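# Roll the office chair fully under the desk

## Task

Get the office chair pushed completely beneath the desk so it ends resting upright and level with every wheel on the floor; a toppled or leaning chair means failure, and the chair must stay in place by itself without the robot holding it there.

## Robot and tools

Robot: a Hello Robot Stretch 3. It has a two-wheel differential base (0.33 m long, 0.34 m wide), a lift carriage riding a vertical mast, and one telescoping arm that reaches out to the robot's right side. The base cannot slide sideways; to move the gripper forward or back you drive the base. Spinning in place pivots about the point midway between the drive wheels, 0.05 m behind the front edge. With the arm fully in and the wrist folded, a spin sweeps a 0.28 m radius; an unfolded, level wrist sticks out past that.

Frames: the base frame has its origin on the floor between the drive wheels, x forward, y left, z up. hand_pose is reported in it, located where the closed fingertips meet; with all wrist joints at zero its x axis points up, y back along the arm toward the mast, z toward the rear. The odometry frame is the base frame as it was when the scene began. Heading is positive to the left, within -3.142 to 3.142; wheel slip is counted as travel.

Tool execute_actions: argument actions is a list holding exactly one action (or empty, which just reports state and pictures). cameras optionally picks from head_camera, nav_camera, wrist_camera, all; omitted or null means all, [] means none. An action may contain base, joints, contact_limits. base takes one command only: translate_m, a forward (+) or backward (-) relative drive in metres from the current spot, -1 to 1; or rotate_rad, a relative in-place turn in radians, left/counter-clockwise positive, -3.2 to 3.2. Relative base commands count from the base position in the latest state report. joints is a dictionary of absolute targets by name: lift_m 0 to 1.1 (arm height on mast, metres); arm_m 0 to 0.52 (extension, metres); wrist_yaw_rad -1.345 to 4.42 (0 along the arm, positive toward the front, 3.0 folded over the base); wrist_pitch_rad -1.57 to 0.451 (0 level, negative tips down); wrist_roll_rad -2.911 to 2.911; gripper_m -0.089 to 0.179 (larger is wider; the real fingertip gap is somewhat less, zero below 0.007); head_pan_rad -3.953 to 1.73 (0 forward, positive left, -1.57 along the arm); head_tilt_rad -1.53 to 0.419 (negative down). contact_limits has only arm_m: a motor_effort percentage (1 to 100) at which the arm motion halts with contact_stop; it also caps holding force until the next action. All motions in one action start together. Joints or base omitted may keep pushing toward earlier targets. Bad keys or out-of-range numbers cause the whole call to be rejected with no motion. Each action lasts at most 15 s. If a result reports a stop, subsequent execute_actions, wait and finished_scene calls in that same reply are skipped.

Tool wait: seconds, 0 to 10; commands nothing and returns the same report. Tool zoom_image: camera plus region [x0, y0, x1, y1] in pixels of that camera's latest full picture, origin top-left, no larger than 504 by 504. Tool finished_scene: scene number; ends the scene irreversibly after the robot holds its last command, and its result tells whether the job succeeded and gives the next task.

Result lines: base_status and joint_status say how each motion of the last accepted action ended: done (for the base, wheels turned the commanded amount even if slipping), off_target (stopped short and may still push), contact_stop, time_out, torque_fault (after these the target is dropped). on_its_own describes uncommanded joints; its held at value is a target, not a position. motor_effort is percent of maximum, positive toward larger joint values, with the action's peak in brackets; readings carry fixed bias and noise. Positive wheel effort pushes forward. base_tilt gives forward and right lean in degrees (a few degrees of fixed bias). turned_by_wheels and turned_by_imu give turn since the previous result. lidar_m lists 12 ranges in metres, 30-degree sectors starting straight ahead and going counter-clockwise (4th left, 7th behind, 10th right), scanning a plane 0.17 m above the floor, 0.15 to 12 m; '-' means nothing seen; it sees table legs not tops, misses glass and thin legs, and the robot's own parts may hide sectors 5, 6, 9, 10. wrist_depth_mm and head_depth_mm are 7x7 grids of median depths (45-1000 mm and 280-4000 mm), head picture sideways. pictures names the returned images in order. head_camera and nav_camera move with head pan and tilt; wrist_camera rides the gripper.

Speed: the base is fast (0.30 m/s, 1.9 rad/s) only when stowed: lift_m under 0.30, arm_m under 0.03, wrist_yaw_rad over 2.54; otherwise 0.10 m/s and 0.63 rad/s.

Cautions: the arm and lift stop and go slack on firm contact; the base, wrist and head do not, and keep shoving. Wrist servos that strain for several seconds switch off for 10 s. Fold or unfold the wrist only with lift_m 0.32-0.95, wrist_pitch_rad -0.4, roll near 0; after folding the lift may go down to 0.25. With yaw below -0.4 keep pitch at -0.5 or lower. Pushing on something rigid with the gripper above about 0.45 m, repeated pushes after a contact_stop, driving while holding or hooking something immovable, or snagging furniture (especially reversing) can tip the robot; if it leans, back off in small steps, free the gripper and lower lift to about 0.2. Avoid dropping, slamming, hard hits and very forceful pushes, and do not let the chair topple.

Each tool is called as a command line: name --argument value for each argument, lists and objects as JSON in quotes; but a table of rows of numbers goes row by row, as --pt "numbers of a row", without its own name.

## Session

execute_actions --actions '[]'

Scene clock: 0.00 s.
base_odometry: x=+0.000 y=+0.000 heading=+0.000 (m, m, rad; odometry frame)
turned_by_wheels: +0.000 (rad since the last result)
turned_by_imu: +0.000 (rad since the last result)
base_tilt: forward=-1.0 right=-1.4 (deg)
lidar_m: 0.83 0.82 1.48 0.95 1.21 1.15 2.33 1.63 3.02 2.53 2.53 0.97
head_depth_mm: 1543 1566 1585 1607 1593 976 899 / 1496 1504 1530 1540 1542 963 870 / 1449 1461 1477 1488 1488 951 844 / 1414 1422 1430 1439 1457 947 818 / 1364 1368 1379 1403 1397 938 792 / 1330 1338 1340 1358 1365 928 770 / 1285 1298 1302 1320 1324 920 746
base_status: not commanded
joint_positions: lift_m=+0.485 arm_m=-0.002 wrist_yaw_rad=+2.890 wrist_pitch_rad=-0.645 wrist_roll_rad=-0.018 gripper_m=+0.037 head_pan_rad=-0.016 head_tilt_rad=-0.013
joint_status: not commanded
motor_effort: left_wheel=+0 right_wheel=-1 lift_m=+38 arm_m=+0 wrist_yaw_rad=+1 wrist_pitch_rad=+4 wrist_roll_rad=+0 gripper_m=+0 head_pan_rad=+0 head_tilt_rad=+3 (%)
hand_pose: x=+0.0261 y=+0.0414 z=+0.4508 quat_wxyz=(+0.305, +0.687, +0.141, +0.644) (m; base frame)
wrist_depth_mm: 909 - - - - - 691 / 988 - - - - - 716 / 916 - 962 949 916 897 801 / 867 838 810 803 783 762 747 / 730 719 - 687 694 678 661 / 652 638 641 649 599 598 591 / 575 588 - - 557 544 534
pictures: head_camera (sideways: a quarter turn clockwise sets it upright), nav_camera (sideways: a quarter turn counterclockwise sets it upright), wrist_camera
Images, in order (width x height): head_camera 896x504, nav_camera 672x504, wrist_camera 644x364.

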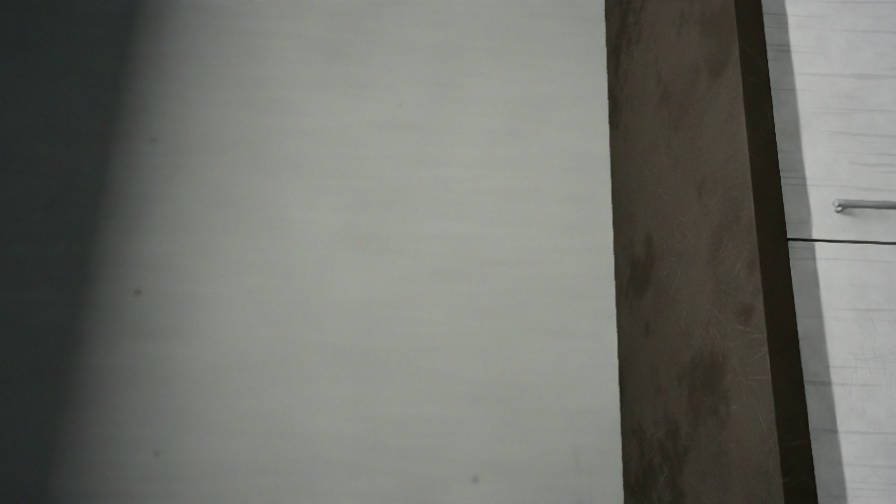

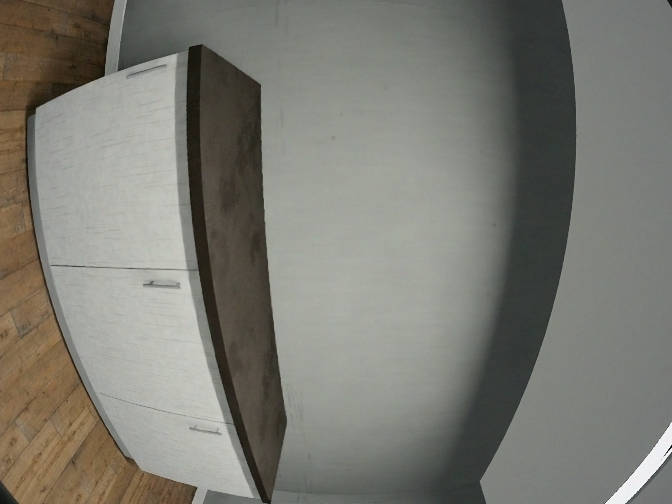

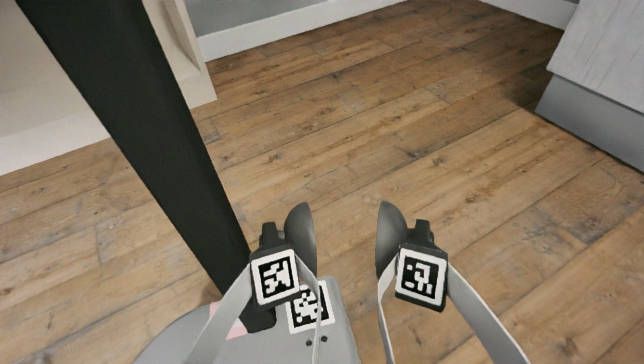

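execute_actions --actions '[{"joints":{"head_pan_rad":1.7,"head_tilt_rad":-0.5,"lift_m":0.27}}]' --cameras '["nav_camera"]'

execute_actions --actions '[{"joints":{"head_pan_rad":-2.6}}]' --cameras '["nav_camera"]'

Scene clock: 2.93 s.
base_odometry: x=+0.000 y=+0.000 heading=+0.000 (m, m, rad; odometry frame)
turned_by_wheels: +0.000 (rad since the last result)
turned_by_imu: +0.000 (rad since the last result)
base_tilt: forward=-1.0 right=-1.3 (deg)
lidar_m: 0.83 0.83 1.48 0.96 1.21 1.15 2.34 1.63 2.99 2.53 2.53 0.98
head_depth_mm: 1060 1161 1286 1449 1615 1550 1281 / 1055 1146 1264 1422 1601 1534 1274 / 1040 1143 1254 1394 1576 1529 1276 / 1027 1117 1209 1330 1517 1466 1270 / 1011 1098 1184 1264 1472 1420 1276 / 1003 1089 1166 1248 1444 1435 - / 991 - - - - - -
base_status: not commanded
joint_positions: lift_m=+0.271 arm_m=-0.002 wrist_yaw_rad=+2.890 wrist_pitch_rad=-0.645 wrist_roll_rad=-0.018 gripper_m=+0.037 head_pan_rad=+1.693 head_tilt_rad=-0.494
joint_status: all done
motor_effort: left_wheel=+0(0) right_wheel=+0(0) lift_m=+13(34) arm_m=+0(0) wrist_yaw_rad=-1(1) wrist_pitch_rad=+4(4) wrist_roll_rad=+0(0) gripper_m=+0(0) head_pan_rad=+2(31) head_tilt_rad=-4(40) (%)
hand_pose: x=+0.0261 y=+0.0414 z=+0.2362 quat_wxyz=(+0.305, +0.687, +0.141, +0.644) (m; base frame)
wrist_depth_mm: 761 872 936 912 897 882 740 / 766 - 748 740 701 687 668 / 648 - 612 609 588 568 555 / 547 542 539 533 508 490 486 / 485 - - - 442 429 429 / - - - - 387 384 376 / - - - - 354 343 340
pictures: nav_camera (sideways: a quarter turn counterclockwise sets it upright)
Images, in order (width x height): nav_camera 672x504.

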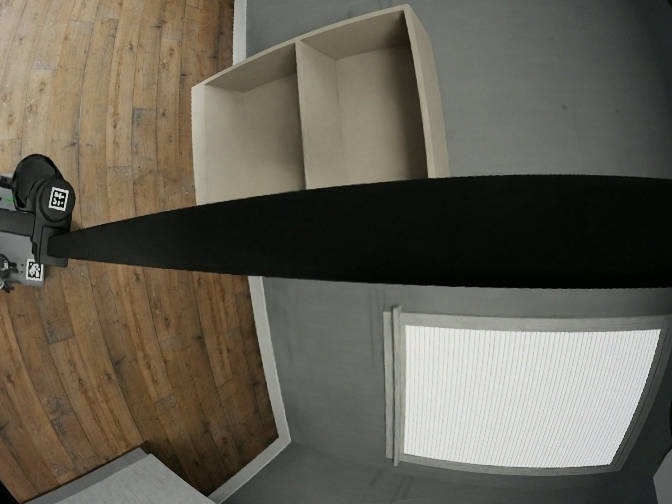

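Scene clock: 5.53 s.
base_odometry: x=+0.000 y=+0.000 heading=+0.000 (m, m, rad; odometry frame)
turned_by_wheels: +0.000 (rad since the last result)
turned_by_imu: +0.000 (rad since the last result)
base_tilt: forward=-1.1 right=-1.3 (deg)
lidar_m: 0.83 0.82 1.48 0.96 1.21 1.15 2.33 1.63 3.01 2.53 2.53 0.97
head_depth_mm: 2694 2842 3127 2660 1961 1561 1281 / 2726 2921 3160 1788 1886 1549 1278 / 2815 3002 1827 1788 1908 1543 1279 / 2905 3162 1834 2289 1936 1538 1276 / 2952 3261 3551 2597 1942 1531 1273 / 3137 3383 3662 2610 1930 1536 1264 / 3201 3506 3658 2592 1918 1523 1266
base_status: not commanded
joint_positions: lift_m=+0.271 arm_m=-0.002 wrist_yaw_rad=+2.890 wrist_pitch_rad=-0.645 wrist_roll_rad=-0.018 gripper_m=+0.037 head_pan_rad=-2.593 head_tilt_rad=-0.494
joint_status: all done
motor_effort: left_wheel=+0(0) right_wheel=+0(0) lift_m=+13(14) arm_m=+0(0) wrist_yaw_rad=+0(0) wrist_pitch_rad=+4(4) wrist_roll_rad=+0(1) gripper_m=+0(0) head_pan_rad=-3(32) head_tilt_rad=-6(3) (%)
hand_pose: x=+0.0261 y=+0.0414 z=+0.2362 quat_wxyz=(+0.305, +0.687, +0.141, +0.644) (m; base frame)
wrist_depth_mm: 758 882 943 907 866 853 745 / 774 - 748 711 720 681 670 / 648 - 609 598 589 566 561 / 555 537 543 532 497 497 483 / 482 - - - 449 427 426 / - - - - 386 385 381 / - - - - 354 347 342
pictures: nav_camera (sideways: a quarter turn counterclockwise sets it upright)
Images, in order (width x height): nav_camera 672x504.

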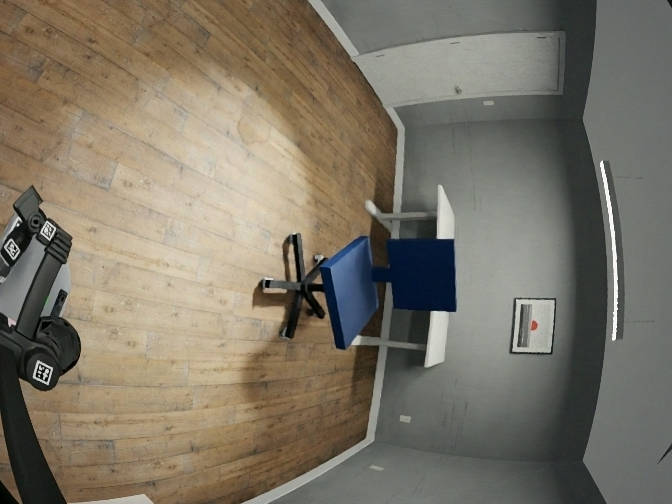

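execute_actions --actions '[{"base":{"rotate_rad":-2.7},"joints":{"head_pan_rad":0,"head_tilt_rad":-0.6}}]' --cameras '[]'

execute_actions --actions '[{"base":{"translate_m":0.7}}]' --cameras '["nav_camera","head_camera"]'

Scene clock: 8.67 s.
base_odometry: x=+0.000 y=+0.000 heading=-2.700 (m, m, rad; odometry frame)
turned_by_wheels: -2.700 (rad since the last result)
turned_by_imu: -2.717 (rad since the last result)
base_tilt: forward=-1.0 right=-1.3 (deg)
lidar_m: 1.63 3.18 2.55 2.53 1.03 0.83 0.83 1.57 0.95 0.96 1.15 2.06
head_depth_mm: 2714 2914 3123 2260 1744 1428 1206 / 2715 2879 3010 2245 1738 1430 1209 / 2748 2605 1998 1995 1733 1428 1210 / 2807 1709 1851 1884 1728 1419 1206 / 2910 1677 1886 2164 1724 1424 1209 / 2913 3130 3118 2208 1739 1417 1200 / 3000 3312 3110 2210 1721 1414 1198
base_status: done
joint_positions: lift_m=+0.271 arm_m=-0.002 wrist_yaw_rad=+2.890 wrist_pitch_rad=-0.645 wrist_roll_rad=-0.018 gripper_m=+0.037 head_pan_rad=-0.007 head_tilt_rad=-0.593
joint_status: all done
motor_effort: left_wheel=+4(12) right_wheel=-5(10) lift_m=+14(13) arm_m=+0(1) wrist_yaw_rad=+1(1) wrist_pitch_rad=+4(4) wrist_roll_rad=+0(0) gripper_m=+0(0) head_pan_rad=+2(31) head_tilt_rad=-4(21) (%)
hand_pose: x=+0.0261 y=+0.0414 z=+0.2362 quat_wxyz=(+0.305, +0.687, +0.141, +0.644) (m; base frame)
wrist_depth_mm: 991 - 959 896 885 831 820 / 776 - 755 714 703 672 663 / 652 - 611 608 580 576 562 / 549 539 543 529 499 494 489 / 493 - - - 450 430 425 / - - - - 384 385 379 / - - - - 355 349 341
pictures: none
No camera images: the call's "cameras" was empty. Leave "cameras" out to get every camera's image.

Scene clock: 12.70 s.
base_odometry: x=-0.633 y=-0.299 heading=-2.700 (m, m, rad; odometry frame)
turned_by_wheels: +0.000 (rad since the last result)
turned_by_imu: +0.005 (rad since the last result)
base_tilt: forward=-1.0 right=-1.2 (deg)
lidar_m: 0.93 2.42 2.45 2.43 1.89 1.52 1.51 1.32 1.32 1.04 1.46 2.24
head_depth_mm: 2114 2264 2596 2265 1752 1434 1208 / 2162 2260 2621 2248 1155 1386 1207 / 2199 2321 1277 1436 1112 1379 1206 / 2252 2317 1183 1317 1107 1341 1178 / 2295 2316 1111 1264 1107 1347 1207 / 2326 2308 1102 2066 1660 1411 1204 / 2369 2573 2871 2232 1733 1424 1207
base_status: done
joint_positions: lift_m=+0.271 arm_m=-0.002 wrist_yaw_rad=+2.890 wrist_pitch_rad=-0.645 wrist_roll_rad=-0.018 gripper_m=+0.037 head_pan_rad=-0.007 head_tilt_rad=-0.594
joint_status: not commanded
motor_effort: left_wheel=+4(12) right_wheel=-5(7) lift_m=+13(14) arm_m=+0(1) wrist_yaw_rad=+0(0) wrist_pitch_rad=+4(4) wrist_roll_rad=+0(0) gripper_m=+0(0) head_pan_rad=+3(2) head_tilt_rad=-4(4) (%)
hand_pose: x=+0.0261 y=+0.0414 z=+0.2362 quat_wxyz=(+0.305, +0.687, +0.141, +0.644) (m; base frame)
wrist_depth_mm: - - 948 927 878 845 829 / 822 - 743 721 705 690 666 / 656 - 621 600 592 576 560 / 550 544 539 535 504 494 486 / 486 - - - 449 433 421 / - - - - 383 388 377 / - - - - 355 344 341
pictures: head_camera (sideways: a quarter turn clockwise sets it upright), nav_camera (sideways: a quarter turn counterclockwise sets it upright)
Images, in order (width x height): head_camera 896x504, nav_camera 672x504.

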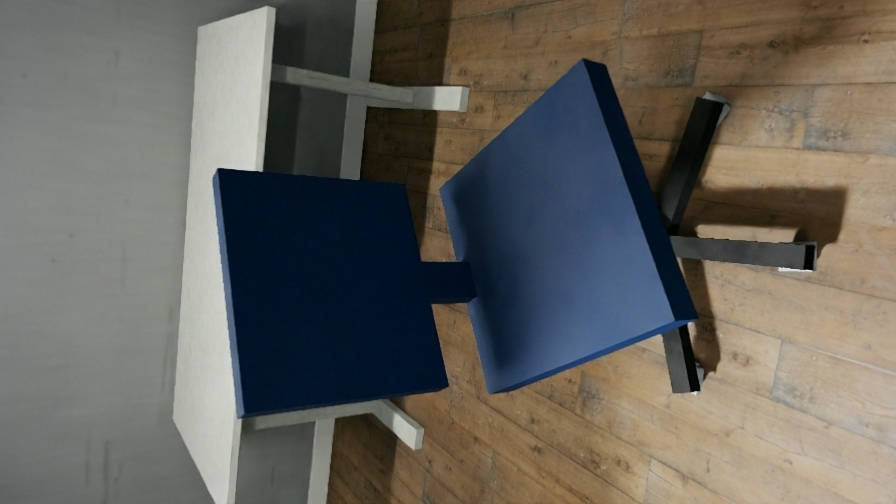

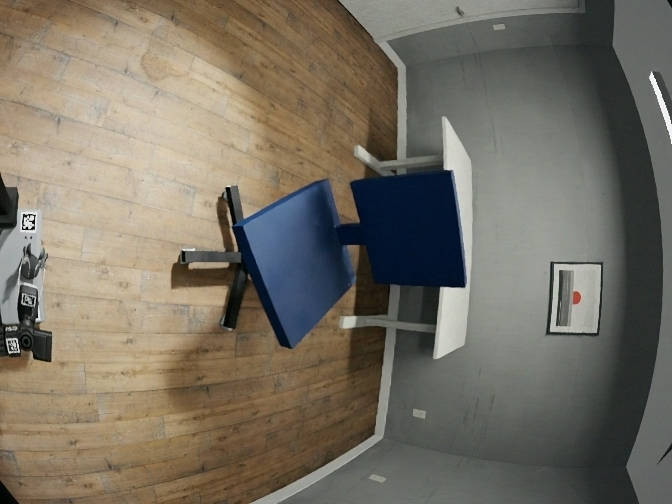

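execute_actions --actions '[{"base":{"rotate_rad":0.6}}]' --cameras '[]'

execute_actions --actions '[{"base":{"translate_m":1.0}}]' --cameras '[]'

execute_actions --actions '[{"base":{"rotate_rad":-0.6}}]' --cameras '[]'

execute_actions --actions '[{"base":{"translate_m":0.5},"joints":{"lift_m":0.75,"wrist_pitch_rad":-0.4,"head_pan_rad":-1.9,"head_tilt_rad":-0.7}}]' --cameras '["nav_camera"]'

Scene clock: 14.70 s.
base_odometry: x=-0.633 y=-0.299 heading=-2.100 (m, m, rad; odometry frame)
turned_by_wheels: +0.600 (rad since the last result)
turned_by_imu: +0.604 (rad since the last result)
base_tilt: forward=-1.0 right=-1.1 (deg)
lidar_m: 2.87 2.44 2.43 1.79 1.52 1.52 1.32 1.31 1.04 1.51 2.18 0.93
head_depth_mm: 2428 2511 2450 2005 1117 937 1160 / 2616 2854 2993 2252 1750 1362 1212 / 2832 3109 3143 2234 1740 1420 1213 / 2872 3130 3117 2236 1740 1423 1211 / 2624 2818 2949 2222 1727 1414 1202 / 2392 2582 2802 2217 1720 1413 1202 / 2195 2396 2622 2208 1736 1414 1200
base_status: done
joint_positions: lift_m=+0.271 arm_m=-0.002 wrist_yaw_rad=+2.890 wrist_pitch_rad=-0.645 wrist_roll_rad=-0.018 gripper_m=+0.037 head_pan_rad=-0.007 head_tilt_rad=-0.594
joint_status: not commanded
motor_effort: left_wheel=-4(10) right_wheel=+5(11) lift_m=+13(13) arm_m=+0(0) wrist_yaw_rad=+0(1) wrist_pitch_rad=+4(4) wrist_roll_rad=+1(0) gripper_m=+0(0) head_pan_rad=+2(2) head_tilt_rad=-4(3) (%)
hand_pose: x=+0.0261 y=+0.0414 z=+0.2362 quat_wxyz=(+0.305, +0.687, +0.141, +0.644) (m; base frame)
wrist_depth_mm: - - 976 931 876 877 833 / 797 - 746 744 709 676 665 / 658 - 612 595 590 572 553 / 554 534 535 532 505 491 477 / 484 - - - 449 435 421 / - - - - 384 384 379 / - - - - 351 344 339
pictures: none
No camera images: the call's "cameras" was empty. Leave "cameras" out to get every camera's image.

Scene clock: 19.70 s.
base_odometry: x=-1.138 y=-1.163 heading=-2.100 (m, m, rad; odometry frame)
turned_by_wheels: +0.000 (rad since the last result)
turned_by_imu: +0.007 (rad since the last result)
base_tilt: forward=-1.1 right=-1.3 (deg)
lidar_m: 2.06 1.76 1.76 1.99 2.24 2.24 2.31 1.88 0.54 2.25 1.67 1.50
head_depth_mm: 1757 1904 2052 2165 1737 1438 1211 / 1896 2041 2265 2238 1742 1431 1213 / 2082 2249 2505 2245 1755 1422 1208 / 2050 2260 2551 2240 1732 1423 1202 / 1848 2040 2264 2224 1734 1424 1203 / 1696 1848 2026 2129 1736 1427 1205 / 1576 1703 1878 2021 1735 1416 1202
base_status: done
joint_positions: lift_m=+0.271 arm_m=-0.002 wrist_yaw_rad=+2.890 wrist_pitch_rad=-0.645 wrist_roll_rad=-0.018 gripper_m=+0.037 head_pan_rad=-0.007 head_tilt_rad=-0.594
joint_status: not commanded
motor_effort: left_wheel=-5(10) right_wheel=+5(11) lift_m=+14(13) arm_m=+0(0) wrist_yaw_rad=+0(1) wrist_pitch_rad=+3(4) wrist_roll_rad=+1(1) gripper_m=+0(0) head_pan_rad=+2(3) head_tilt_rad=-4(3) (%)
hand_pose: x=+0.0261 y=+0.0414 z=+0.2362 quat_wxyz=(+0.305, +0.687, +0.141, +0.644) (m; base frame)
wrist_depth_mm: - - 934 920 890 876 823 / 823 - 752 727 711 689 669 / 646 - 627 597 597 573 551 / 543 544 541 530 503 494 489 / 489 - - - 446 427 423 / - - - - 382 387 375 / - - - - 351 344 344
pictures: none
No camera images: the call's "cameras" was empty. Leave "cameras" out to get every camera's image.

Scene clock: 21.17 s.
base_odometry: x=-1.138 y=-1.163 heading=-2.700 (m, m, rad; odometry frame)
turned_by_wheels: -0.600 (rad since the last result)
turned_by_imu: -0.603 (rad since the last result)
base_tilt: forward=-1.1 right=-1.3 (deg)
lidar_m: 1.50 2.08 1.78 1.76 1.93 2.25 2.24 2.31 1.88 0.54 0.55 1.67
head_depth_mm: 1522 1670 1406 2068 1752 1429 1208 / 1555 1701 1410 2067 1756 1423 1212 / 1568 1732 1398 2115 1737 1426 1207 / 1613 1777 1389 2133 1733 1421 1204 / 1641 1808 1475 2154 1705 1417 1202 / 1664 1861 2035 2230 1727 1413 1208 / 1717 1890 2157 2202 1723 1409 1201
base_status: done
joint_positions: lift_m=+0.271 arm_m=-0.002 wrist_yaw_rad=+2.890 wrist_pitch_rad=-0.645 wrist_roll_rad=-0.018 gripper_m=+0.037 head_pan_rad=-0.007 head_tilt_rad=-0.594
joint_status: not commanded
motor_effort: left_wheel=+4(11) right_wheel=-5(9) lift_m=+13(14) arm_m=+0(0) wrist_yaw_rad=+0(0) wrist_pitch_rad=+4(4) wrist_roll_rad=+1(0) gripper_m=+0(0) head_pan_rad=+2(2) head_tilt_rad=-4(3) (%)
hand_pose: x=+0.0261 y=+0.0414 z=+0.2362 quat_wxyz=(+0.305, +0.687, +0.141, +0.644) (m; base frame)
wrist_depth_mm: 977 - 964 900 899 848 826 / 803 - 772 712 714 684 650 / 653 - 606 601 593 575 560 / 554 536 537 525 503 487 482 / 483 - - - 448 428 424 / - - - - 387 383 384 / - - - - 351 346 336
pictures: none
No camera images: the call's "cameras" was empty. Leave "cameras" out to get every camera's image.

Scene clock: 27.13 s.
base_odometry: x=-1.590 y=-1.377 heading=-2.700 (m, m, rad; odometry frame)
turned_by_wheels: +0.000 (rad since the last result)
turned_by_imu: +0.004 (rad since the last result)
base_tilt: forward=-1.1 right=-1.4 (deg)
lidar_m: 1.01 1.54 1.67 1.65 1.84 2.74 2.73 2.56 0.64 2.08 1.32 1.41
head_depth_mm: 1826 2059 2340 1975 452 548 1140 / 1807 2022 2306 489 517 598 - / 1780 2008 2297 526 605 727 - / 1778 1989 2139 608 727 940 - / 1755 1976 652 733 987 1333 - / 1733 1953 2206 1951 1593 1344 - / 1720 1934 2178 1941 1589 1338 1159
base_status: done
joint_positions: lift_m=+0.749 arm_m=-0.002 wrist_yaw_rad=+2.890 wrist_pitch_rad=-0.419 wrist_roll_rad=-0.018 gripper_m=+0.037 head_pan_rad=-1.893 head_tilt_rad=-0.692
joint_status: all done
motor_effort: left_wheel=+4(11) right_wheel=-4(9) lift_m=+60(63) arm_m=+0(1) wrist_yaw_rad=+0(0) wrist_pitch_rad=+5(6) wrist_roll_rad=+0(0) gripper_m=+1(0) head_pan_rad=-3(33) head_tilt_rad=-7(21) (%)
hand_pose: x=+0.0345 y=+0.0743 z=+0.7617 quat_wxyz=(+0.232, +0.698, +0.062, +0.674) (m; base frame)
wrist_depth_mm: - - - - - - - / - - - - - - - / - - - - - - - / - - - - - - - / - - - - - - - / - - - - - - - / 944 989 926 916 925 888 870
pictures: nav_camera (sideways: a quarter turn counterclockwise sets it upright)
Images, in order (width x height): nav_camera 672x504.

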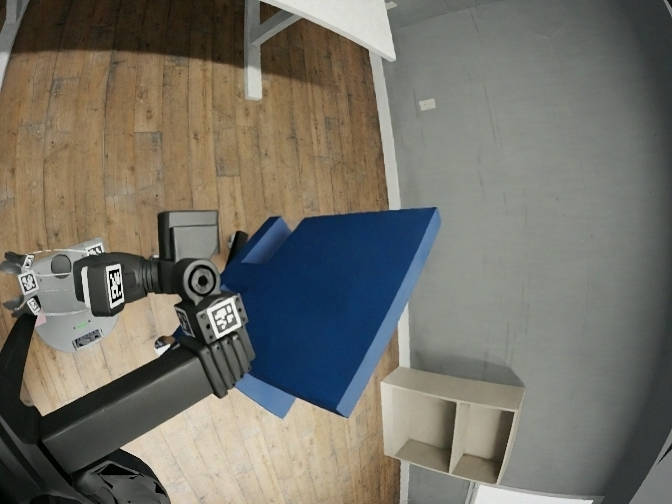

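execute_actions --actions '[{"joints":{"wrist_yaw_rad":0,"wrist_pitch_rad":-0.1,"gripper_m":0.0}}]' --cameras '[]'

execute_actions --actions '[{"base":{"translate_m":-0.7}}]' --cameras '["nav_camera"]'

Scene clock: 29.73 s.
base_odometry: x=-1.590 y=-1.377 heading=-2.700 (m, m, rad; odometry frame)
turned_by_wheels: +0.000 (rad since the last result)
turned_by_imu: +0.000 (rad since the last result)
base_tilt: forward=-1.1 right=-1.4 (deg)
lidar_m: 1.01 1.55 1.68 1.65 1.85 2.74 2.73 2.56 0.64 2.08 1.32 1.42
head_depth_mm: 1822 2055 2351 1980 453 550 1137 / 1811 2030 2290 489 517 597 - / 1773 2009 2274 524 605 726 - / 1760 1995 2135 607 731 917 - / 1732 1972 653 732 970 - - / 1725 1960 2215 1977 1613 1335 1155 / 1703 1927 2185 1953 1593 1334 1162
base_status: not commanded
joint_positions: lift_m=+0.749 arm_m=-0.002 wrist_yaw_rad=+0.002 wrist_pitch_rad=-0.123 wrist_roll_rad=-0.018 gripper_m=+0.000 head_pan_rad=-1.893 head_tilt_rad=-0.692
joint_status: all done
motor_effort: left_wheel=+4(4) right_wheel=-5(5) lift_m=+60(60) arm_m=+0(0) wrist_yaw_rad=-2(2) wrist_pitch_rad=+6(7) wrist_roll_rad=+1(0) gripper_m=-2(80) head_pan_rad=-3(3) head_tilt_rad=-5(5) (%)
hand_pose: x=-0.0211 y=-0.3943 z=+0.8327 quat_wxyz=(+0.712, +0.045, -0.699, -0.043) (m; base frame)
wrist_depth_mm: - - - - 295 216 169 / - - - - 309 220 172 / - - - - 317 227 177 / 710 - - - 331 233 181 / - - - - 325 239 185 / - - - - 316 249 190 / - - - - 397 245 193
pictures: none
No camera images: the call's "cameras" was empty. Leave "cameras" out to get every camera's image.

Scene clock: 38.10 s.
base_odometry: x=-0.957 y=-1.077 heading=-2.699 (m, m, rad; odometry frame)
turned_by_wheels: +0.000 (rad since the last result)
turned_by_imu: -0.007 (rad since the last result)
base_tilt: forward=-1.0 right=-1.3 (deg)
lidar_m: 1.70 2.21 1.80 1.79 1.95 2.05 2.04 2.16 1.78 0.63 2.16 1.83
head_depth_mm: 1713 1886 2183 1981 1596 1339 1182 / 1641 1822 2143 1971 1593 1339 - / 1697 1910 2088 620 1475 1318 - / 1683 1890 2121 556 675 891 - / 1659 1868 2144 523 603 - - / 1653 1858 2112 495 550 663 1095 / 1637 1819 2074 472 511 608 773
base_status: done
joint_positions: lift_m=+0.749 arm_m=-0.002 wrist_yaw_rad=-0.002 wrist_pitch_rad=-0.123 wrist_roll_rad=-0.018 gripper_m=+0.000 head_pan_rad=-1.893 head_tilt_rad=-0.692
joint_status: not commanded
motor_effort: left_wheel=+3(17) right_wheel=-3(44) lift_m=+58(60) arm_m=+0(0) wrist_yaw_rad=+1(76) wrist_pitch_rad=+6(7) wrist_roll_rad=+0(0) gripper_m=-2(13) head_pan_rad=-3(3) head_tilt_rad=-5(4) (%)
hand_pose: x=-0.0219 y=-0.3942 z=+0.8327 quat_wxyz=(+0.712, +0.043, -0.699, -0.044) (m; base frame)
wrist_depth_mm: 134 139 148 156 166 178 190 / 138 145 153 164 174 187 203 / 145 151 161 171 183 197 214 / 151 158 169 180 194 209 226 / 157 166 176 - 208 222 243 / 164 175 185 206 220 238 - / 173 183 196 212 228 258 -
pictures: nav_camera (sideways: a quarter turn counterclockwise sets it upright)
Images, in order (width x height): nav_camera 672x504.

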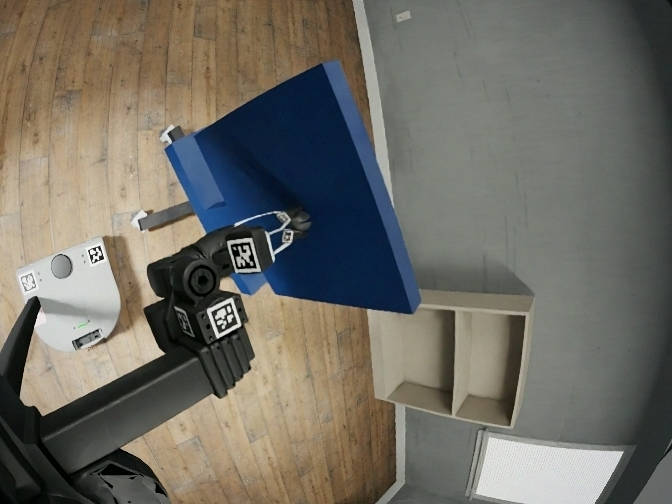

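execute_actions --actions '[{"base":{"translate_m":-0.12}}]' --cameras '[]'

execute_actions --actions '[{"joints":{"arm_m":0.4,"head_pan_rad":-1.3}}]' --cameras '["nav_camera"]'

Scene clock: 40.60 s.
base_odometry: x=-0.849 y=-1.025 heading=-2.699 (m, m, rad; odometry frame)
turned_by_wheels: +0.000 (rad since the last result)
turned_by_imu: +0.000 (rad since the last result)
base_tilt: forward=-1.1 right=-1.5 (deg)
lidar_m: 1.82 2.24 1.82 1.80 1.97 1.94 1.92 2.12 1.72 0.65 0.65 1.93
head_depth_mm: 1703 1864 2150 1966 1598 1343 1182 / 1684 1826 2143 1953 1600 1335 - / 1639 1833 2106 1971 1584 1344 - / 1664 1873 2174 1972 1563 1310 - / 1665 1861 2062 558 652 - - / 1636 1818 2081 523 598 721 1134 / 1619 1810 2042 500 556 662 1061
base_status: done
joint_positions: lift_m=+0.749 arm_m=-0.002 wrist_yaw_rad=-0.001 wrist_pitch_rad=-0.123 wrist_roll_rad=-0.018 gripper_m=+0.000 head_pan_rad=-1.893 head_tilt_rad=-0.692
joint_status: not commanded
motor_effort: left_wheel=+3(4) right_wheel=-3(8) lift_m=+58(58) arm_m=+0(0) wrist_yaw_rad=+1(1) wrist_pitch_rad=+7(6) wrist_roll_rad=+0(0) gripper_m=-3(3) head_pan_rad=-3(3) head_tilt_rad=-7(5) (%)
hand_pose: x=-0.0218 y=-0.3942 z=+0.8328 quat_wxyz=(+0.712, +0.043, -0.699, -0.044) (m; base frame)
wrist_depth_mm: 160 166 176 187 198 - - / 165 174 184 195 209 - - / 173 180 192 204 219 - - / 179 189 202 215 233 - - / 186 197 212 - 247 - - / 196 208 221 246 267 - - / 205 218 233 255 272 - -
pictures: none
No camera images: the call's "cameras" was empty. Leave "cameras" out to get every camera's image.

Scene clock: 44.77 s.
base_odometry: x=-0.849 y=-1.025 heading=-2.700 (m, m, rad; odometry frame)
turned_by_wheels: -0.001 (rad since the last result)
turned_by_imu: -0.073 (rad since the last result)
base_tilt: forward=-1.1 right=-1.3 (deg)
lidar_m: 1.84 2.36 1.83 1.80 1.91 1.95 1.91 2.04 1.71 1.96 0.67 1.94
head_depth_mm: 1600 1752 1876 - 1609 1343 1164 / 1653 1853 2022 508 624 1307 1138 / 1715 1930 2186 1982 1011 831 1137 / 1800 2026 2250 1958 1013 854 1161 / 1858 2116 2357 1976 1007 887 1127 / 1933 2243 2445 1961 1007 916 1153 / 2039 2323 2553 1953 1577 1279 1154
base_status: not commanded
joint_positions: lift_m=+0.749 arm_m=+0.400 wrist_yaw_rad=-0.117 wrist_pitch_rad=-0.123 wrist_roll_rad=-0.018 gripper_m=+0.000 head_pan_rad=-1.307 head_tilt_rad=-0.692
joint_status: all done
on_its_own: wrist_yaw_rad is held at -0.124, not at your +0.000, by its stall guard, which is not easing now
motor_effort: left_wheel=-6(25) right_wheel=+14(47) lift_m=+58(58) arm_m=+3(13) wrist_yaw_rad=-5(72) wrist_pitch_rad=+6(8) wrist_roll_rad=+1(0) gripper_m=-3(12) head_pan_rad=+2(26) head_tilt_rad=-4(6) (%)
hand_pose: x=-0.0509 y=-0.7941 z=+0.8327 quat_wxyz=(+0.709, +0.003, -0.700, -0.085) (m; base frame)
wrist_depth_mm: - 75 184 - - - - / - 76 175 - - - - / - 75 168 - - - - / - 73 160 - - - - / - 72 154 - - - - / - 71 137 - - - - / - 69 122 - - - -
pictures: nav_camera (sideways: a quarter turn counterclockwise sets it upright)
Images, in order (width x height): nav_camera 672x504.

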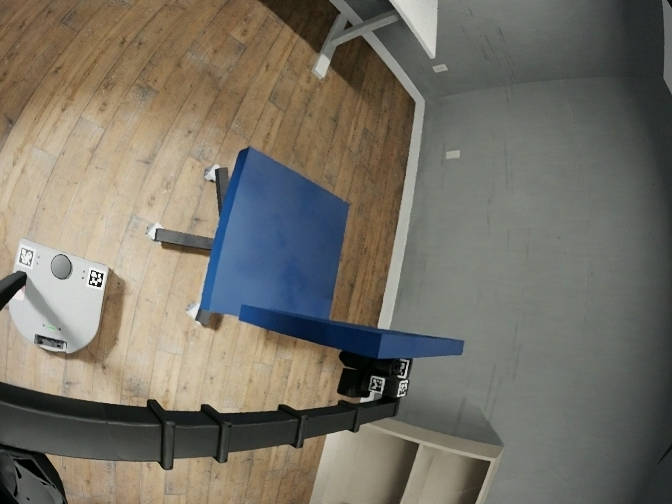

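execute_actions --actions '[{"base":{"translate_m":0.4},"joints":{"arm_m":0.5,"wrist_yaw_rad":0,"head_pan_rad":-0.5,"head_tilt_rad":-0.6}}]' --cameras '["nav_camera"]'

Scene clock: 49.97 s.
base_odometry: x=-1.210 y=-1.196 heading=-2.701 (m, m, rad; odometry frame)
turned_by_wheels: -0.001 (rad since the last result)
turned_by_imu: -0.090 (rad since the last result)
base_tilt: forward=-1.0 right=-1.4 (deg)
lidar_m: 1.83 1.45 1.87 1.80 1.87 2.40 2.31 2.38 1.86 1.96 0.80 1.59
head_depth_mm: 1982 2262 2541 2236 1733 1242 1211 / 1895 2136 2382 2215 1732 1417 1210 / 1806 1994 1544 2209 1720 1415 1203 / 1710 1855 1442 2024 1722 1418 1201 / 1640 1757 1363 2173 1731 1414 1199 / 1557 1721 1349 2075 1709 1408 1198 / 1488 1635 1337 1993 1701 1410 1204
base_status: done
joint_positions: lift_m=+0.749 arm_m=+0.500 wrist_yaw_rad=-0.139 wrist_pitch_rad=-0.116 wrist_roll_rad=-0.018 gripper_m=+0.000 head_pan_rad=-0.507 head_tilt_rad=-0.604
joint_status: wrist_yaw_rad off_target (ended at -0.139, target +0.000); the others done
on_its_own: wrist_yaw_rad is held at -0.093, not at your +0.000, by its stall guard, which is still easing; left_wheel is at rest, and its effort (-23) is outside its rest range (-18 to +18); right_wheel is at rest, and its effort (+37) is outside its rest range (-18 to +18)
motor_effort: left_wheel=-23(44) right_wheel=+37(68) lift_m=+57(58) arm_m=+0(7) wrist_yaw_rad=+31(52) wrist_pitch_rad=+5(7) wrist_roll_rad=+0(0) gripper_m=-5(7) head_pan_rad=+3(31) head_tilt_rad=+3(18) (%)
hand_pose: x=-0.0563 y=-0.8943 z=+0.8345 quat_wxyz=(+0.708, -0.007, -0.700, -0.090) (m; base frame)
wrist_depth_mm: - 51 77 - - - - / - 51 76 - - - - / - 51 77 - - - - / - 51 77 - - - - / - 51 77 155 - - - / - 51 76 - - - - / - 51 70 - - - -
pictures: nav_camera (sideways: a quarter turn counterclockwise sets it upright)
Images, in order (width x height): nav_camera 672x504.

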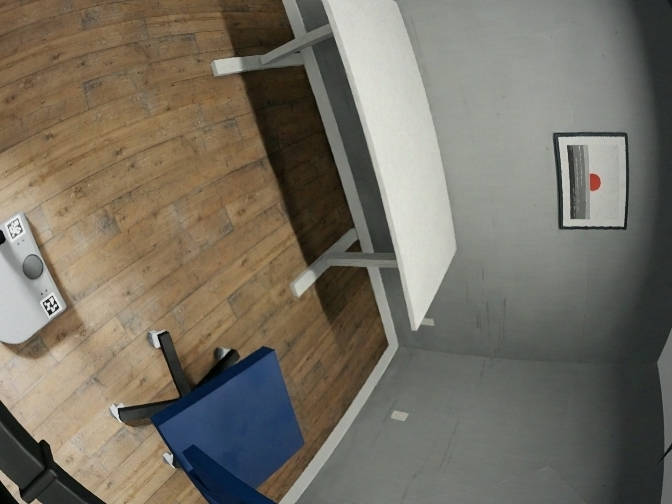

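execute_actions --actions '[{"base":{"translate_m":-0.1},"joints":{"arm_m":0.0,"wrist_pitch_rad":-0.4}}]' --cameras '[]'

execute_actions --actions '[{"base":{"translate_m":-0.3},"joints":{"wrist_yaw_rad":3.0}}]' --cameras '[]'

execute_actions --actions '[{"joints":{"lift_m":0.27,"head_pan_rad":0,"head_tilt_rad":-0.8}}]' --cameras '[]'

execute_actions --actions '[{"base":{"rotate_rad":-1.57}}]' --cameras '[]'

execute_actions --actions '[{"base":{"translate_m":1.0}}]' --cameras '[]'

execute_actions --actions '[{"base":{"translate_m":0.55}}]' --cameras '[]'

execute_actions --actions '[{"base":{"rotate_rad":2.47}}]' --cameras '["nav_camera"]'

Scene clock: 55.50 s.
base_odometry: x=-1.120 y=-1.153 heading=-2.701 (m, m, rad; odometry frame)
turned_by_wheels: +0.000 (rad since the last result)
turned_by_imu: +0.001 (rad since the last result)
base_tilt: forward=-1.0 right=-1.3 (deg)
lidar_m: 1.93 1.55 1.86 1.80 1.86 2.29 2.21 2.29 1.82 1.96 0.83 1.68
head_depth_mm: 2102 2375 2587 2228 1106 975 1160 / 2007 2243 2547 2233 1745 1378 1131 / 1904 2082 1646 2201 1713 1422 1204 / 1808 1947 1545 2034 1724 1416 1192 / 1724 1870 1524 2205 1720 1399 1195 / 1658 1770 1439 2125 1716 1408 1194 / 1578 1733 1345 2062 1709 1411 1198
base_status: done
joint_positions: lift_m=+0.749 arm_m=+0.000 wrist_yaw_rad=-0.156 wrist_pitch_rad=-0.414 wrist_roll_rad=-0.018 gripper_m=+0.000 head_pan_rad=-0.507 head_tilt_rad=-0.604
joint_status: all done
on_its_own: wrist_yaw_rad is held at -0.156, not at your +0.000, by its stall guard, which is not easing now
motor_effort: left_wheel=+0(10) right_wheel=+0(6) lift_m=+58(58) arm_m=-2(2) wrist_yaw_rad=+0(9) wrist_pitch_rad=+4(5) wrist_roll_rad=+1(0) gripper_m=-2(3) head_pan_rad=+2(2) head_tilt_rad=+3(3) (%)
hand_pose: x=-0.0565 y=-0.3674 z=+0.7628 quat_wxyz=(+0.685, +0.093, -0.695, -0.199) (m; base frame)
wrist_depth_mm: 255 346 607 - - - - / 255 349 602 - - - - / 279 345 607 - - - - / 787 347 608 - - - - / 626 360 621 - - - - / 518 497 769 - - - - / 467 454 852 931 903 877 924
pictures: none
No camera images: the call's "cameras" was empty. Leave "cameras" out to get every camera's image.

Scene clock: 60.00 s.
base_odometry: x=-0.849 y=-1.025 heading=-2.701 (m, m, rad; odometry frame)
turned_by_wheels: +0.000 (rad since the last result)
turned_by_imu: -0.002 (rad since the last result)
base_tilt: forward=-1.0 right=-1.3 (deg)
lidar_m: 1.84 1.85 1.88 1.80 1.86 1.98 1.91 1.98 2.02 1.73 0.99 1.95
head_depth_mm: 2304 2483 2640 1313 852 1242 1160 / 2303 2596 2827 2208 1111 1349 1206 / 2208 2447 2731 2225 1663 1338 1203 / 2089 2249 2572 2157 1719 1407 1200 / 1981 2102 2479 2213 1713 1408 1199 / 1895 2018 2295 2207 1709 1423 1194 / 1822 1941 2213 2184 1697 1412 1196
base_status: done
joint_positions: lift_m=+0.749 arm_m=+0.000 wrist_yaw_rad=+2.999 wrist_pitch_rad=-0.414 wrist_roll_rad=-0.018 gripper_m=+0.000 head_pan_rad=-0.507 head_tilt_rad=-0.604
joint_status: all done
motor_effort: left_wheel=+0(6) right_wheel=+0(4) lift_m=+57(57) arm_m=-2(2) wrist_yaw_rad=+1(1) wrist_pitch_rad=+4(4) wrist_roll_rad=+1(0) gripper_m=-3(3) head_pan_rad=+2(2) head_tilt_rad=+2(3) (%)
hand_pose: x=+0.0108 y=+0.0773 z=+0.7628 quat_wxyz=(+0.194, +0.694, +0.098, +0.686) (m; base frame)
wrist_depth_mm: - - - - - - - / - - - - - - - / - - - - - - - / - - - - - - - / - - - - - - - / - - - - - - - / 976 982 923 918 887 884 911
pictures: none
No camera images: the call's "cameras" was empty. Leave "cameras" out to get every camera's image.

Scene clock: 65.20 s.
base_odometry: x=-0.849 y=-1.025 heading=-2.701 (m, m, rad; odometry frame)
turned_by_wheels: +0.000 (rad since the last result)
turned_by_imu: +0.000 (rad since the last result)
base_tilt: forward=-1.0 right=-1.4 (deg)
lidar_m: 1.84 1.85 1.88 1.80 1.86 1.99 1.91 1.97 2.02 1.73 0.99 1.95
head_depth_mm: 1813 2164 2191 1776 1482 1280 1123 / 1812 2176 2176 1770 1479 1272 1124 / 1816 2192 2179 1756 1469 1271 1121 / 1840 2211 2167 1755 1488 1281 1121 / 1830 2204 2196 1768 1473 1275 1125 / 1828 1907 2108 1752 1478 1278 1126 / 1895 2214 2171 1766 1469 1275 1118
base_status: not commanded
joint_positions: lift_m=+0.271 arm_m=+0.000 wrist_yaw_rad=+2.999 wrist_pitch_rad=-0.415 wrist_roll_rad=-0.018 gripper_m=+0.000 head_pan_rad=-0.007 head_tilt_rad=-0.790
joint_status: all done
motor_effort: left_wheel=+0(1) right_wheel=-1(1) lift_m=+13(53) arm_m=-2(2) wrist_yaw_rad=+0(0) wrist_pitch_rad=+4(4) wrist_roll_rad=+0(0) gripper_m=-3(2) head_pan_rad=+2(26) head_tilt_rad=-7(30) (%)
hand_pose: x=+0.0108 y=+0.0772 z=+0.2841 quat_wxyz=(+0.194, +0.694, +0.098, +0.686) (m; base frame)
wrist_depth_mm: - - - - - - - / - - - - - - - / - - 966 907 925 902 856 / 793 753 736 710 700 663 675 / 626 588 - - 594 555 551 / 509 521 - - 482 479 462 / 441 - - - 418 411 410
pictures: none
No camera images: the call's "cameras" was empty. Leave "cameras" out to get every camera's image.

Scene clock: 67.37 s.
base_odometry: x=-0.849 y=-1.025 heading=+2.012 (m, m, rad; odometry frame)
turned_by_wheels: -1.570 (rad since the last result)
turned_by_imu: -1.579 (rad since the last result)
base_tilt: forward=-1.0 right=-1.2 (deg)
lidar_m: 1.73 0.99 1.95 1.84 1.85 1.87 1.80 1.85 1.98 1.90 1.97 2.03
head_depth_mm: 1609 1871 2014 1756 1477 1274 1120 / 1679 1868 2044 1763 1478 1271 1124 / 1690 1921 2106 1762 1473 1276 1121 / 1693 1925 2104 1767 1485 1274 1123 / 1695 1941 2136 1749 1481 1272 1122 / 1719 1943 2122 1716 1482 1274 1123 / 1717 917 974 1066 1409 1263 1114
base_status: done
joint_positions: lift_m=+0.271 arm_m=+0.000 wrist_yaw_rad=+2.999 wrist_pitch_rad=-0.415 wrist_roll_rad=-0.018 gripper_m=+0.000 head_pan_rad=-0.007 head_tilt_rad=-0.791
joint_status: not commanded
motor_effort: left_wheel=+4(12) right_wheel=-5(10) lift_m=+13(13) arm_m=-2(2) wrist_yaw_rad=+1(0) wrist_pitch_rad=+4(4) wrist_roll_rad=+1(0) gripper_m=-3(3) head_pan_rad=+2(2) head_tilt_rad=-6(6) (%)
hand_pose: x=+0.0107 y=+0.0772 z=+0.2841 quat_wxyz=(+0.194, +0.694, +0.098, +0.686) (m; base frame)
wrist_depth_mm: - - - - - - - / - - - - - - 815 / - 996 961 925 902 850 808 / 763 736 739 706 700 676 662 / 609 600 - - 579 550 544 / 518 527 - - 477 464 458 / 451 - - - 413 405 402
pictures: none
No camera images: the call's "cameras" was empty. Leave "cameras" out to get every camera's image.

Scene clock: 72.37 s.
base_odometry: x=-1.276 y=-0.121 heading=+2.012 (m, m, rad; odometry frame)
turned_by_wheels: +0.000 (rad since the last result)
turned_by_imu: +0.007 (rad since the last result)
base_tilt: forward=-1.0 right=-1.3 (deg)
lidar_m: 0.98 1.01 1.37 1.80 0.64 2.90 2.79 2.89 1.98 1.91 1.36 0.79
head_depth_mm: 808 923 1077 1227 1260 1277 1126 / 811 928 1087 1302 1482 1280 1126 / 815 932 1097 1323 1472 1270 1120 / 818 941 1099 1323 1483 1272 1125 / 821 944 1107 1328 1470 1272 1122 / 825 943 1108 1347 1483 1275 1125 / 833 955 1122 1356 1483 1269 1122
base_status: done
joint_positions: lift_m=+0.271 arm_m=+0.000 wrist_yaw_rad=+2.999 wrist_pitch_rad=-0.415 wrist_roll_rad=-0.018 gripper_m=+0.000 head_pan_rad=-0.007 head_tilt_rad=-0.791
joint_status: not commanded
motor_effort: left_wheel=+3(12) right_wheel=-4(7) lift_m=+14(13) arm_m=-2(2) wrist_yaw_rad=+1(0) wrist_pitch_rad=+4(4) wrist_roll_rad=+1(1) gripper_m=-2(2) head_pan_rad=+3(2) head_tilt_rad=-6(6) (%)
hand_pose: x=+0.0106 y=+0.0773 z=+0.2841 quat_wxyz=(+0.194, +0.694, +0.098, +0.686) (m; base frame)
wrist_depth_mm: - - - - - - - / - - - - - - - / - 895 757 824 914 871 850 / 769 606 600 685 689 668 659 / 537 595 - - 588 557 546 / 490 523 - - 479 470 466 / 448 - - - 418 406 404
pictures: none
No camera images: the call's "cameras" was empty. Leave "cameras" out to get every camera's image.

Scene clock: 75.83 s.
base_odometry: x=-1.511 y=+0.376 heading=+2.012 (m, m, rad; odometry frame)
turned_by_wheels: +0.000 (rad since the last result)
turned_by_imu: +0.004 (rad since the last result)
base_tilt: forward=-1.1 right=-1.3 (deg)
lidar_m: 0.43 0.44 0.60 1.60 2.33 0.96 3.33 2.71 1.97 1.19 0.42 0.45
head_depth_mm: 330 377 440 531 666 894 1102 / 331 378 443 535 672 909 1103 / 333 381 446 539 680 916 1112 / 334 382 449 542 687 934 1118 / 336 385 451 547 693 944 1123 / 337 387 455 551 701 957 1117 / 340 390 458 556 708 970 1122
base_status: done
joint_positions: lift_m=+0.271 arm_m=+0.000 wrist_yaw_rad=+2.999 wrist_pitch_rad=-0.415 wrist_roll_rad=-0.018 gripper_m=+0.000 head_pan_rad=-0.007 head_tilt_rad=-0.791
joint_status: not commanded
motor_effort: left_wheel=+3(12) right_wheel=-4(6) lift_m=+14(14) arm_m=-2(2) wrist_yaw_rad=+1(2) wrist_pitch_rad=+4(5) wrist_roll_rad=+1(0) gripper_m=-3(3) head_pan_rad=+2(2) head_tilt_rad=-5(6) (%)
hand_pose: x=+0.0106 y=+0.0773 z=+0.2841 quat_wxyz=(+0.194, +0.694, +0.098, +0.686) (m; base frame)
wrist_depth_mm: - - - - - 631 450 / - - - - - 649 457 / 889 876 966 924 888 682 475 / 786 766 731 730 708 620 476 / 617 609 - - 579 563 479 / 522 512 - - 471 468 448 / 454 - - - 415 406 399
pictures: none
No camera images: the call's "cameras" was empty. Leave "cameras" out to get every camera's image.

Scene clock: 78.53 s.
base_odometry: x=-1.511 y=+0.376 heading=-1.801 (m, m, rad; odometry frame)
turned_by_wheels: +2.470 (rad since the last result)
turned_by_imu: +2.484 (rad since the last result)
base_tilt: forward=-1.1 right=-1.3 (deg)
lidar_m: 0.95 3.34 3.36 2.07 2.02 0.42 0.47 0.43 0.43 0.53 1.06 1.93
head_depth_mm: 1826 2535 2177 1668 1490 1273 1125 / 2082 2711 2186 1155 1444 1269 1118 / 2350 2712 1375 1123 1442 1276 1123 / 3308 2860 1343 1089 1391 1274 1121 / 3353 754 873 1162 1459 1278 1117 / 3042 2490 2127 1757 1469 1269 1124 / 2930 2861 2186 1759 1479 1275 1125
base_status: done
joint_positions: lift_m=+0.271 arm_m=+0.000 wrist_yaw_rad=+2.999 wrist_pitch_rad=-0.415 wrist_roll_rad=-0.018 gripper_m=+0.000 head_pan_rad=-0.007 head_tilt_rad=-0.791
joint_status: not commanded
motor_effort: left_wheel=-4(11) right_wheel=+4(12) lift_m=+14(14) arm_m=-2(2) wrist_yaw_rad=+1(0) wrist_pitch_rad=+4(5) wrist_roll_rad=+0(1) gripper_m=-3(3) head_pan_rad=+2(2) head_tilt_rad=-5(6) (%)
hand_pose: x=+0.0106 y=+0.0772 z=+0.2841 quat_wxyz=(+0.194, +0.694, +0.098, +0.686) (m; base frame)
wrist_depth_mm: - - - - - - - / - - - - - - - / - 999 974 930 880 891 852 / 766 751 760 733 694 663 667 / 610 602 - - 579 556 549 / 494 524 - - 490 470 462 / 413 - - - 415 409 400
pictures: nav_camera (sideways: a quarter turn counterclockwise sets it upright)
Images, in order (width x height): nav_camera 672x504.

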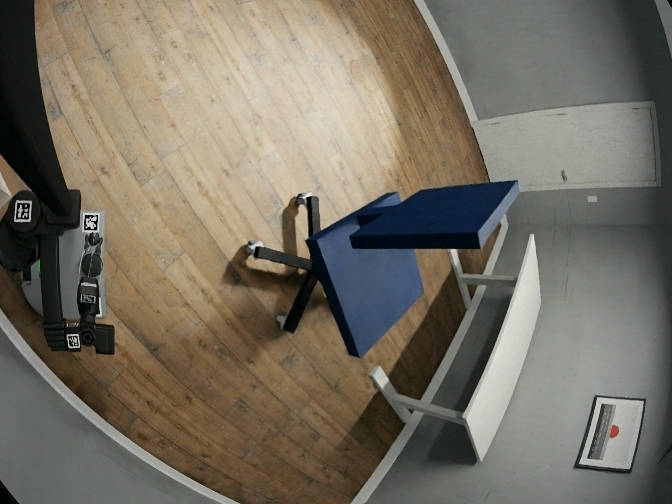

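execute_actions --actions '[{"base":{"translate_m":0.58}}]' --cameras '[]'

execute_actions --actions '[{"base":{"translate_m":0.7},"joints":{"lift_m":0.32}}]' --cameras '["nav_camera"]'

Scene clock: 82.20 s.
base_odometry: x=-1.643 y=-0.188 heading=-1.801 (m, m, rad; odometry frame)
turned_by_wheels: +0.000 (rad since the last result)
turned_by_imu: +0.004 (rad since the last result)
base_tilt: forward=-1.1 right=-1.3 (deg)
lidar_m: 0.38 2.89 2.91 2.46 2.27 1.43 0.96 0.88 0.88 1.09 1.90 1.45
head_depth_mm: 1828 1455 2187 1752 1483 809 737 / 1812 2408 2164 1760 943 811 713 / 1799 2595 2176 1764 938 810 711 / 2765 2839 2177 1767 940 806 712 / 2871 2855 2182 1764 938 809 711 / 2688 2825 2173 1743 939 384 308 / 2530 2746 2164 453 349 307 1097
base_status: done
joint_positions: lift_m=+0.271 arm_m=+0.000 wrist_yaw_rad=+2.999 wrist_pitch_rad=-0.415 wrist_roll_rad=-0.018 gripper_m=+0.000 head_pan_rad=-0.007 head_tilt_rad=-0.791
joint_status: not commanded
motor_effort: left_wheel=-4(9) right_wheel=+5(12) lift_m=+14(14) arm_m=-2(2) wrist_yaw_rad=-1(1) wrist_pitch_rad=+4(4) wrist_roll_rad=+0(0) gripper_m=-2(2) head_pan_rad=+2(2) head_tilt_rad=-5(6) (%)
hand_pose: x=+0.0106 y=+0.0772 z=+0.2841 quat_wxyz=(+0.194, +0.694, +0.098, +0.686) (m; base frame)
wrist_depth_mm: - - - - - - - / - - - - - - - / - - 980 942 884 882 854 / 772 741 738 712 690 689 678 / 618 605 - - 586 536 431 / 511 521 - - 484 471 449 / 448 - - - 414 410 400
pictures: none
No camera images: the call's "cameras" was empty. Leave "cameras" out to get every camera's image.

Scene clock: 89.87 s.
base_odometry: x=-1.803 y=-0.870 heading=-1.801 (m, m, rad; odometry frame)
turned_by_wheels: +0.000 (rad since the last result)
turned_by_imu: +0.000 (rad since the last result)
base_tilt: forward=-0.9 right=-1.3 (deg)
lidar_m: 1.40 2.33 2.37 2.92 2.69 2.28 1.56 1.42 1.43 1.60 0.36 0.35
head_depth_mm: 1504 1249 952 1723 1478 807 710 / 1698 1247 925 1708 1477 809 713 / 1883 1248 1942 415 365 761 711 / 2145 2183 2167 1710 1449 300 329 / 2304 2606 2156 1744 1477 1271 1102 / 2191 2450 2146 1761 1471 1263 1118 / 2072 2266 2169 1743 1467 1276 1118
base_status: done
joint_positions: lift_m=+0.319 arm_m=+0.000 wrist_yaw_rad=+2.998 wrist_pitch_rad=-0.416 wrist_roll_rad=-0.018 gripper_m=+0.000 head_pan_rad=-0.006 head_tilt_rad=-0.796
joint_status: all done
motor_effort: left_wheel=+7(76) right_wheel=+11(62) lift_m=+59(60) arm_m=+0(2) wrist_yaw_rad=+1(16) wrist_pitch_rad=+5(5) wrist_roll_rad=+1(1) gripper_m=-3(3) head_pan_rad=+1(2) head_tilt_rad=-3(5) (%)
hand_pose: x=+0.0108 y=+0.0773 z=+0.3324 quat_wxyz=(+0.195, +0.694, +0.098, +0.686) (m; base frame)
wrist_depth_mm: - - - - - - - / - - - - - - - / - - - - - 966 972 / 873 852 836 791 775 754 745 / 686 679 - - 653 632 601 / 573 566 549 - 538 529 515 / 487 494 - - 462 460 450
pictures: nav_camera (sideways: a quarter turn counterclockwise sets it upright)
Images, in order (width x height): nav_camera 672x504.

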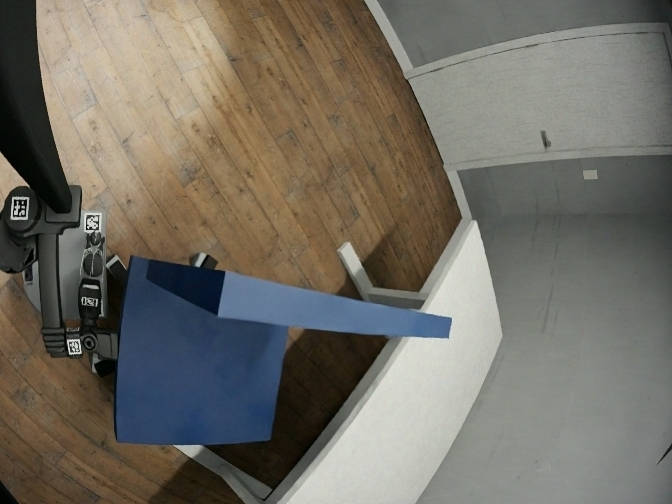

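execute_actions --actions '[{"base":{"translate_m":-0.25},"joints":{"lift_m":0.27}}]' --cameras '[]'

execute_actions --actions '[{"base":{"rotate_rad":-0.46}}]' --cameras '[]'

execute_actions --actions '[{"base":{"translate_m":0.55},"joints":{"lift_m":0.32}}]' --cameras '["nav_camera"]'

Scene clock: 92.80 s.
base_odometry: x=-1.746 y=-0.626 heading=-1.801 (m, m, rad; odometry frame)
turned_by_wheels: +0.000 (rad since the last result)
turned_by_imu: -0.002 (rad since the last result)
base_tilt: forward=-1.1 right=-1.3 (deg)
lidar_m: 1.64 2.53 2.57 2.77 2.54 2.03 1.34 1.22 1.24 1.51 1.16 0.56
head_depth_mm: 1632 1247 1982 1768 938 806 1016 / 1790 1199 2034 1763 936 809 1102 / 2060 1305 561 754 913 807 1098 / 2377 2572 2162 476 608 838 1083 / 2542 2720 2179 1751 1469 1270 1117 / 2336 2583 2167 1748 1470 1276 1116 / 2229 2486 2170 1749 1471 1270 1115
base_status: done
joint_positions: lift_m=+0.271 arm_m=+0.000 wrist_yaw_rad=+2.999 wrist_pitch_rad=-0.416 wrist_roll_rad=-0.018 gripper_m=+0.000 head_pan_rad=-0.006 head_tilt_rad=-0.796
joint_status: all done
motor_effort: left_wheel=-1(7) right_wheel=+0(8) lift_m=+14(53) arm_m=+0(0) wrist_yaw_rad=+1(1) wrist_pitch_rad=+5(5) wrist_roll_rad=+0(1) gripper_m=-3(2) head_pan_rad=+2(2) head_tilt_rad=-3(2) (%)
hand_pose: x=+0.0106 y=+0.0774 z=+0.2839 quat_wxyz=(+0.194, +0.694, +0.099, +0.686) (m; base frame)
wrist_depth_mm: - - - - - - - / - - - - - - - / - 992 959 941 886 864 873 / 773 752 728 709 704 690 662 / 617 603 - - 567 555 539 / 506 516 - - 488 469 463 / 449 - - - 416 410 401
pictures: none
No camera images: the call's "cameras" was empty. Leave "cameras" out to get every camera's image.

Scene clock: 94.23 s.
base_odometry: x=-1.746 y=-0.626 heading=-2.261 (m, m, rad; odometry frame)
turned_by_wheels: -0.460 (rad since the last result)
turned_by_imu: -0.463 (rad since the last result)
base_tilt: forward=-0.9 right=-1.4 (deg)
lidar_m: 0.56 1.64 2.53 2.59 2.70 2.54 1.88 1.30 1.22 1.25 1.60 1.16
head_depth_mm: 1350 1235 988 1748 1438 1227 1121 / 1413 1248 1024 1761 940 851 1088 / 1491 1241 1058 1114 939 842 1119 / 1537 1240 1952 1113 935 822 1118 / 1595 1244 2096 1754 936 817 1082 / 1686 1247 1964 838 694 792 1121 / 1807 708 528 451 541 1261 1120
base_status: done
joint_positions: lift_m=+0.271 arm_m=+0.000 wrist_yaw_rad=+2.999 wrist_pitch_rad=-0.416 wrist_roll_rad=-0.018 gripper_m=+0.000 head_pan_rad=-0.006 head_tilt_rad=-0.796
joint_status: not commanded
motor_effort: left_wheel=+4(10) right_wheel=-5(9) lift_m=+14(13) arm_m=+0(0) wrist_yaw_rad=+0(0) wrist_pitch_rad=+5(5) wrist_roll_rad=+0(0) gripper_m=-3(3) head_pan_rad=+2(2) head_tilt_rad=-2(4) (%)
hand_pose: x=+0.0106 y=+0.0774 z=+0.2839 quat_wxyz=(+0.194, +0.694, +0.099, +0.686) (m; base frame)
wrist_depth_mm: - - - - - - - / - - - - - - - / - - 945 931 892 871 826 / 785 770 743 725 677 678 665 / 610 616 - - 587 561 545 / 514 519 - - 482 471 366 / 450 - - - 413 401 362
pictures: none
No camera images: the call's "cameras" was empty. Leave "cameras" out to get every camera's image.

Scene clock: 100.83 s.
base_odometry: x=-2.096 y=-1.051 heading=-2.261 (m, m, rad; odometry frame)
turned_by_wheels: +0.000 (rad since the last result)
turned_by_imu: +0.220 (rad since the last result)
base_tilt: forward=-1.0 right=-1.4 (deg)
lidar_m: 0.30 1.19 2.27 2.49 3.00 2.99 1.87 1.49 1.47 1.48 0.77 0.29
head_depth_mm: 1045 1140 956 773 648 778 712 / 1121 1201 953 773 665 807 712 / 1205 1247 955 770 877 808 711 / 1308 1242 951 768 910 807 711 / 1429 1242 581 614 685 772 710 / 1579 1239 922 432 426 460 499 / 1753 1959 981 1757 351 328 347
base_status: done
joint_positions: lift_m=+0.319 arm_m=+0.000 wrist_yaw_rad=+2.999 wrist_pitch_rad=-0.417 wrist_roll_rad=-0.018 gripper_m=+0.000 head_pan_rad=-0.006 head_tilt_rad=-0.796
joint_status: all done
motor_effort: left_wheel=+10(97) right_wheel=+2(17) lift_m=+56(64) arm_m=+0(0) wrist_yaw_rad=+1(2) wrist_pitch_rad=+5(5) wrist_roll_rad=+0(1) gripper_m=-2(2) head_pan_rad=+2(2) head_tilt_rad=-3(1) (%)
hand_pose: x=+0.0107 y=+0.0773 z=+0.3323 quat_wxyz=(+0.195, +0.694, +0.099, +0.686) (m; base frame)
wrist_depth_mm: - - - - - 124 84 / - - - - - - 85 / - - - - - 987 89 / 864 830 825 800 781 768 732 / 689 678 - - 654 625 611 / 580 569 569 - 523 536 514 / 498 501 - - 373 452 437
pictures: nav_camera (sideways: a quarter turn counterclockwise sets it upright)
Images, in order (width x height): nav_camera 672x504.

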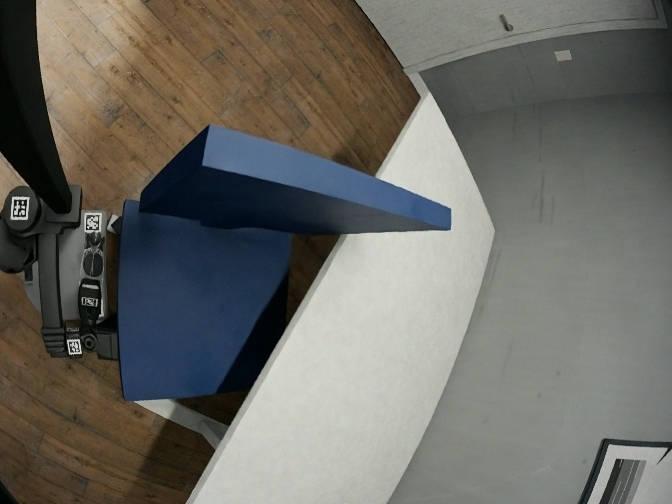

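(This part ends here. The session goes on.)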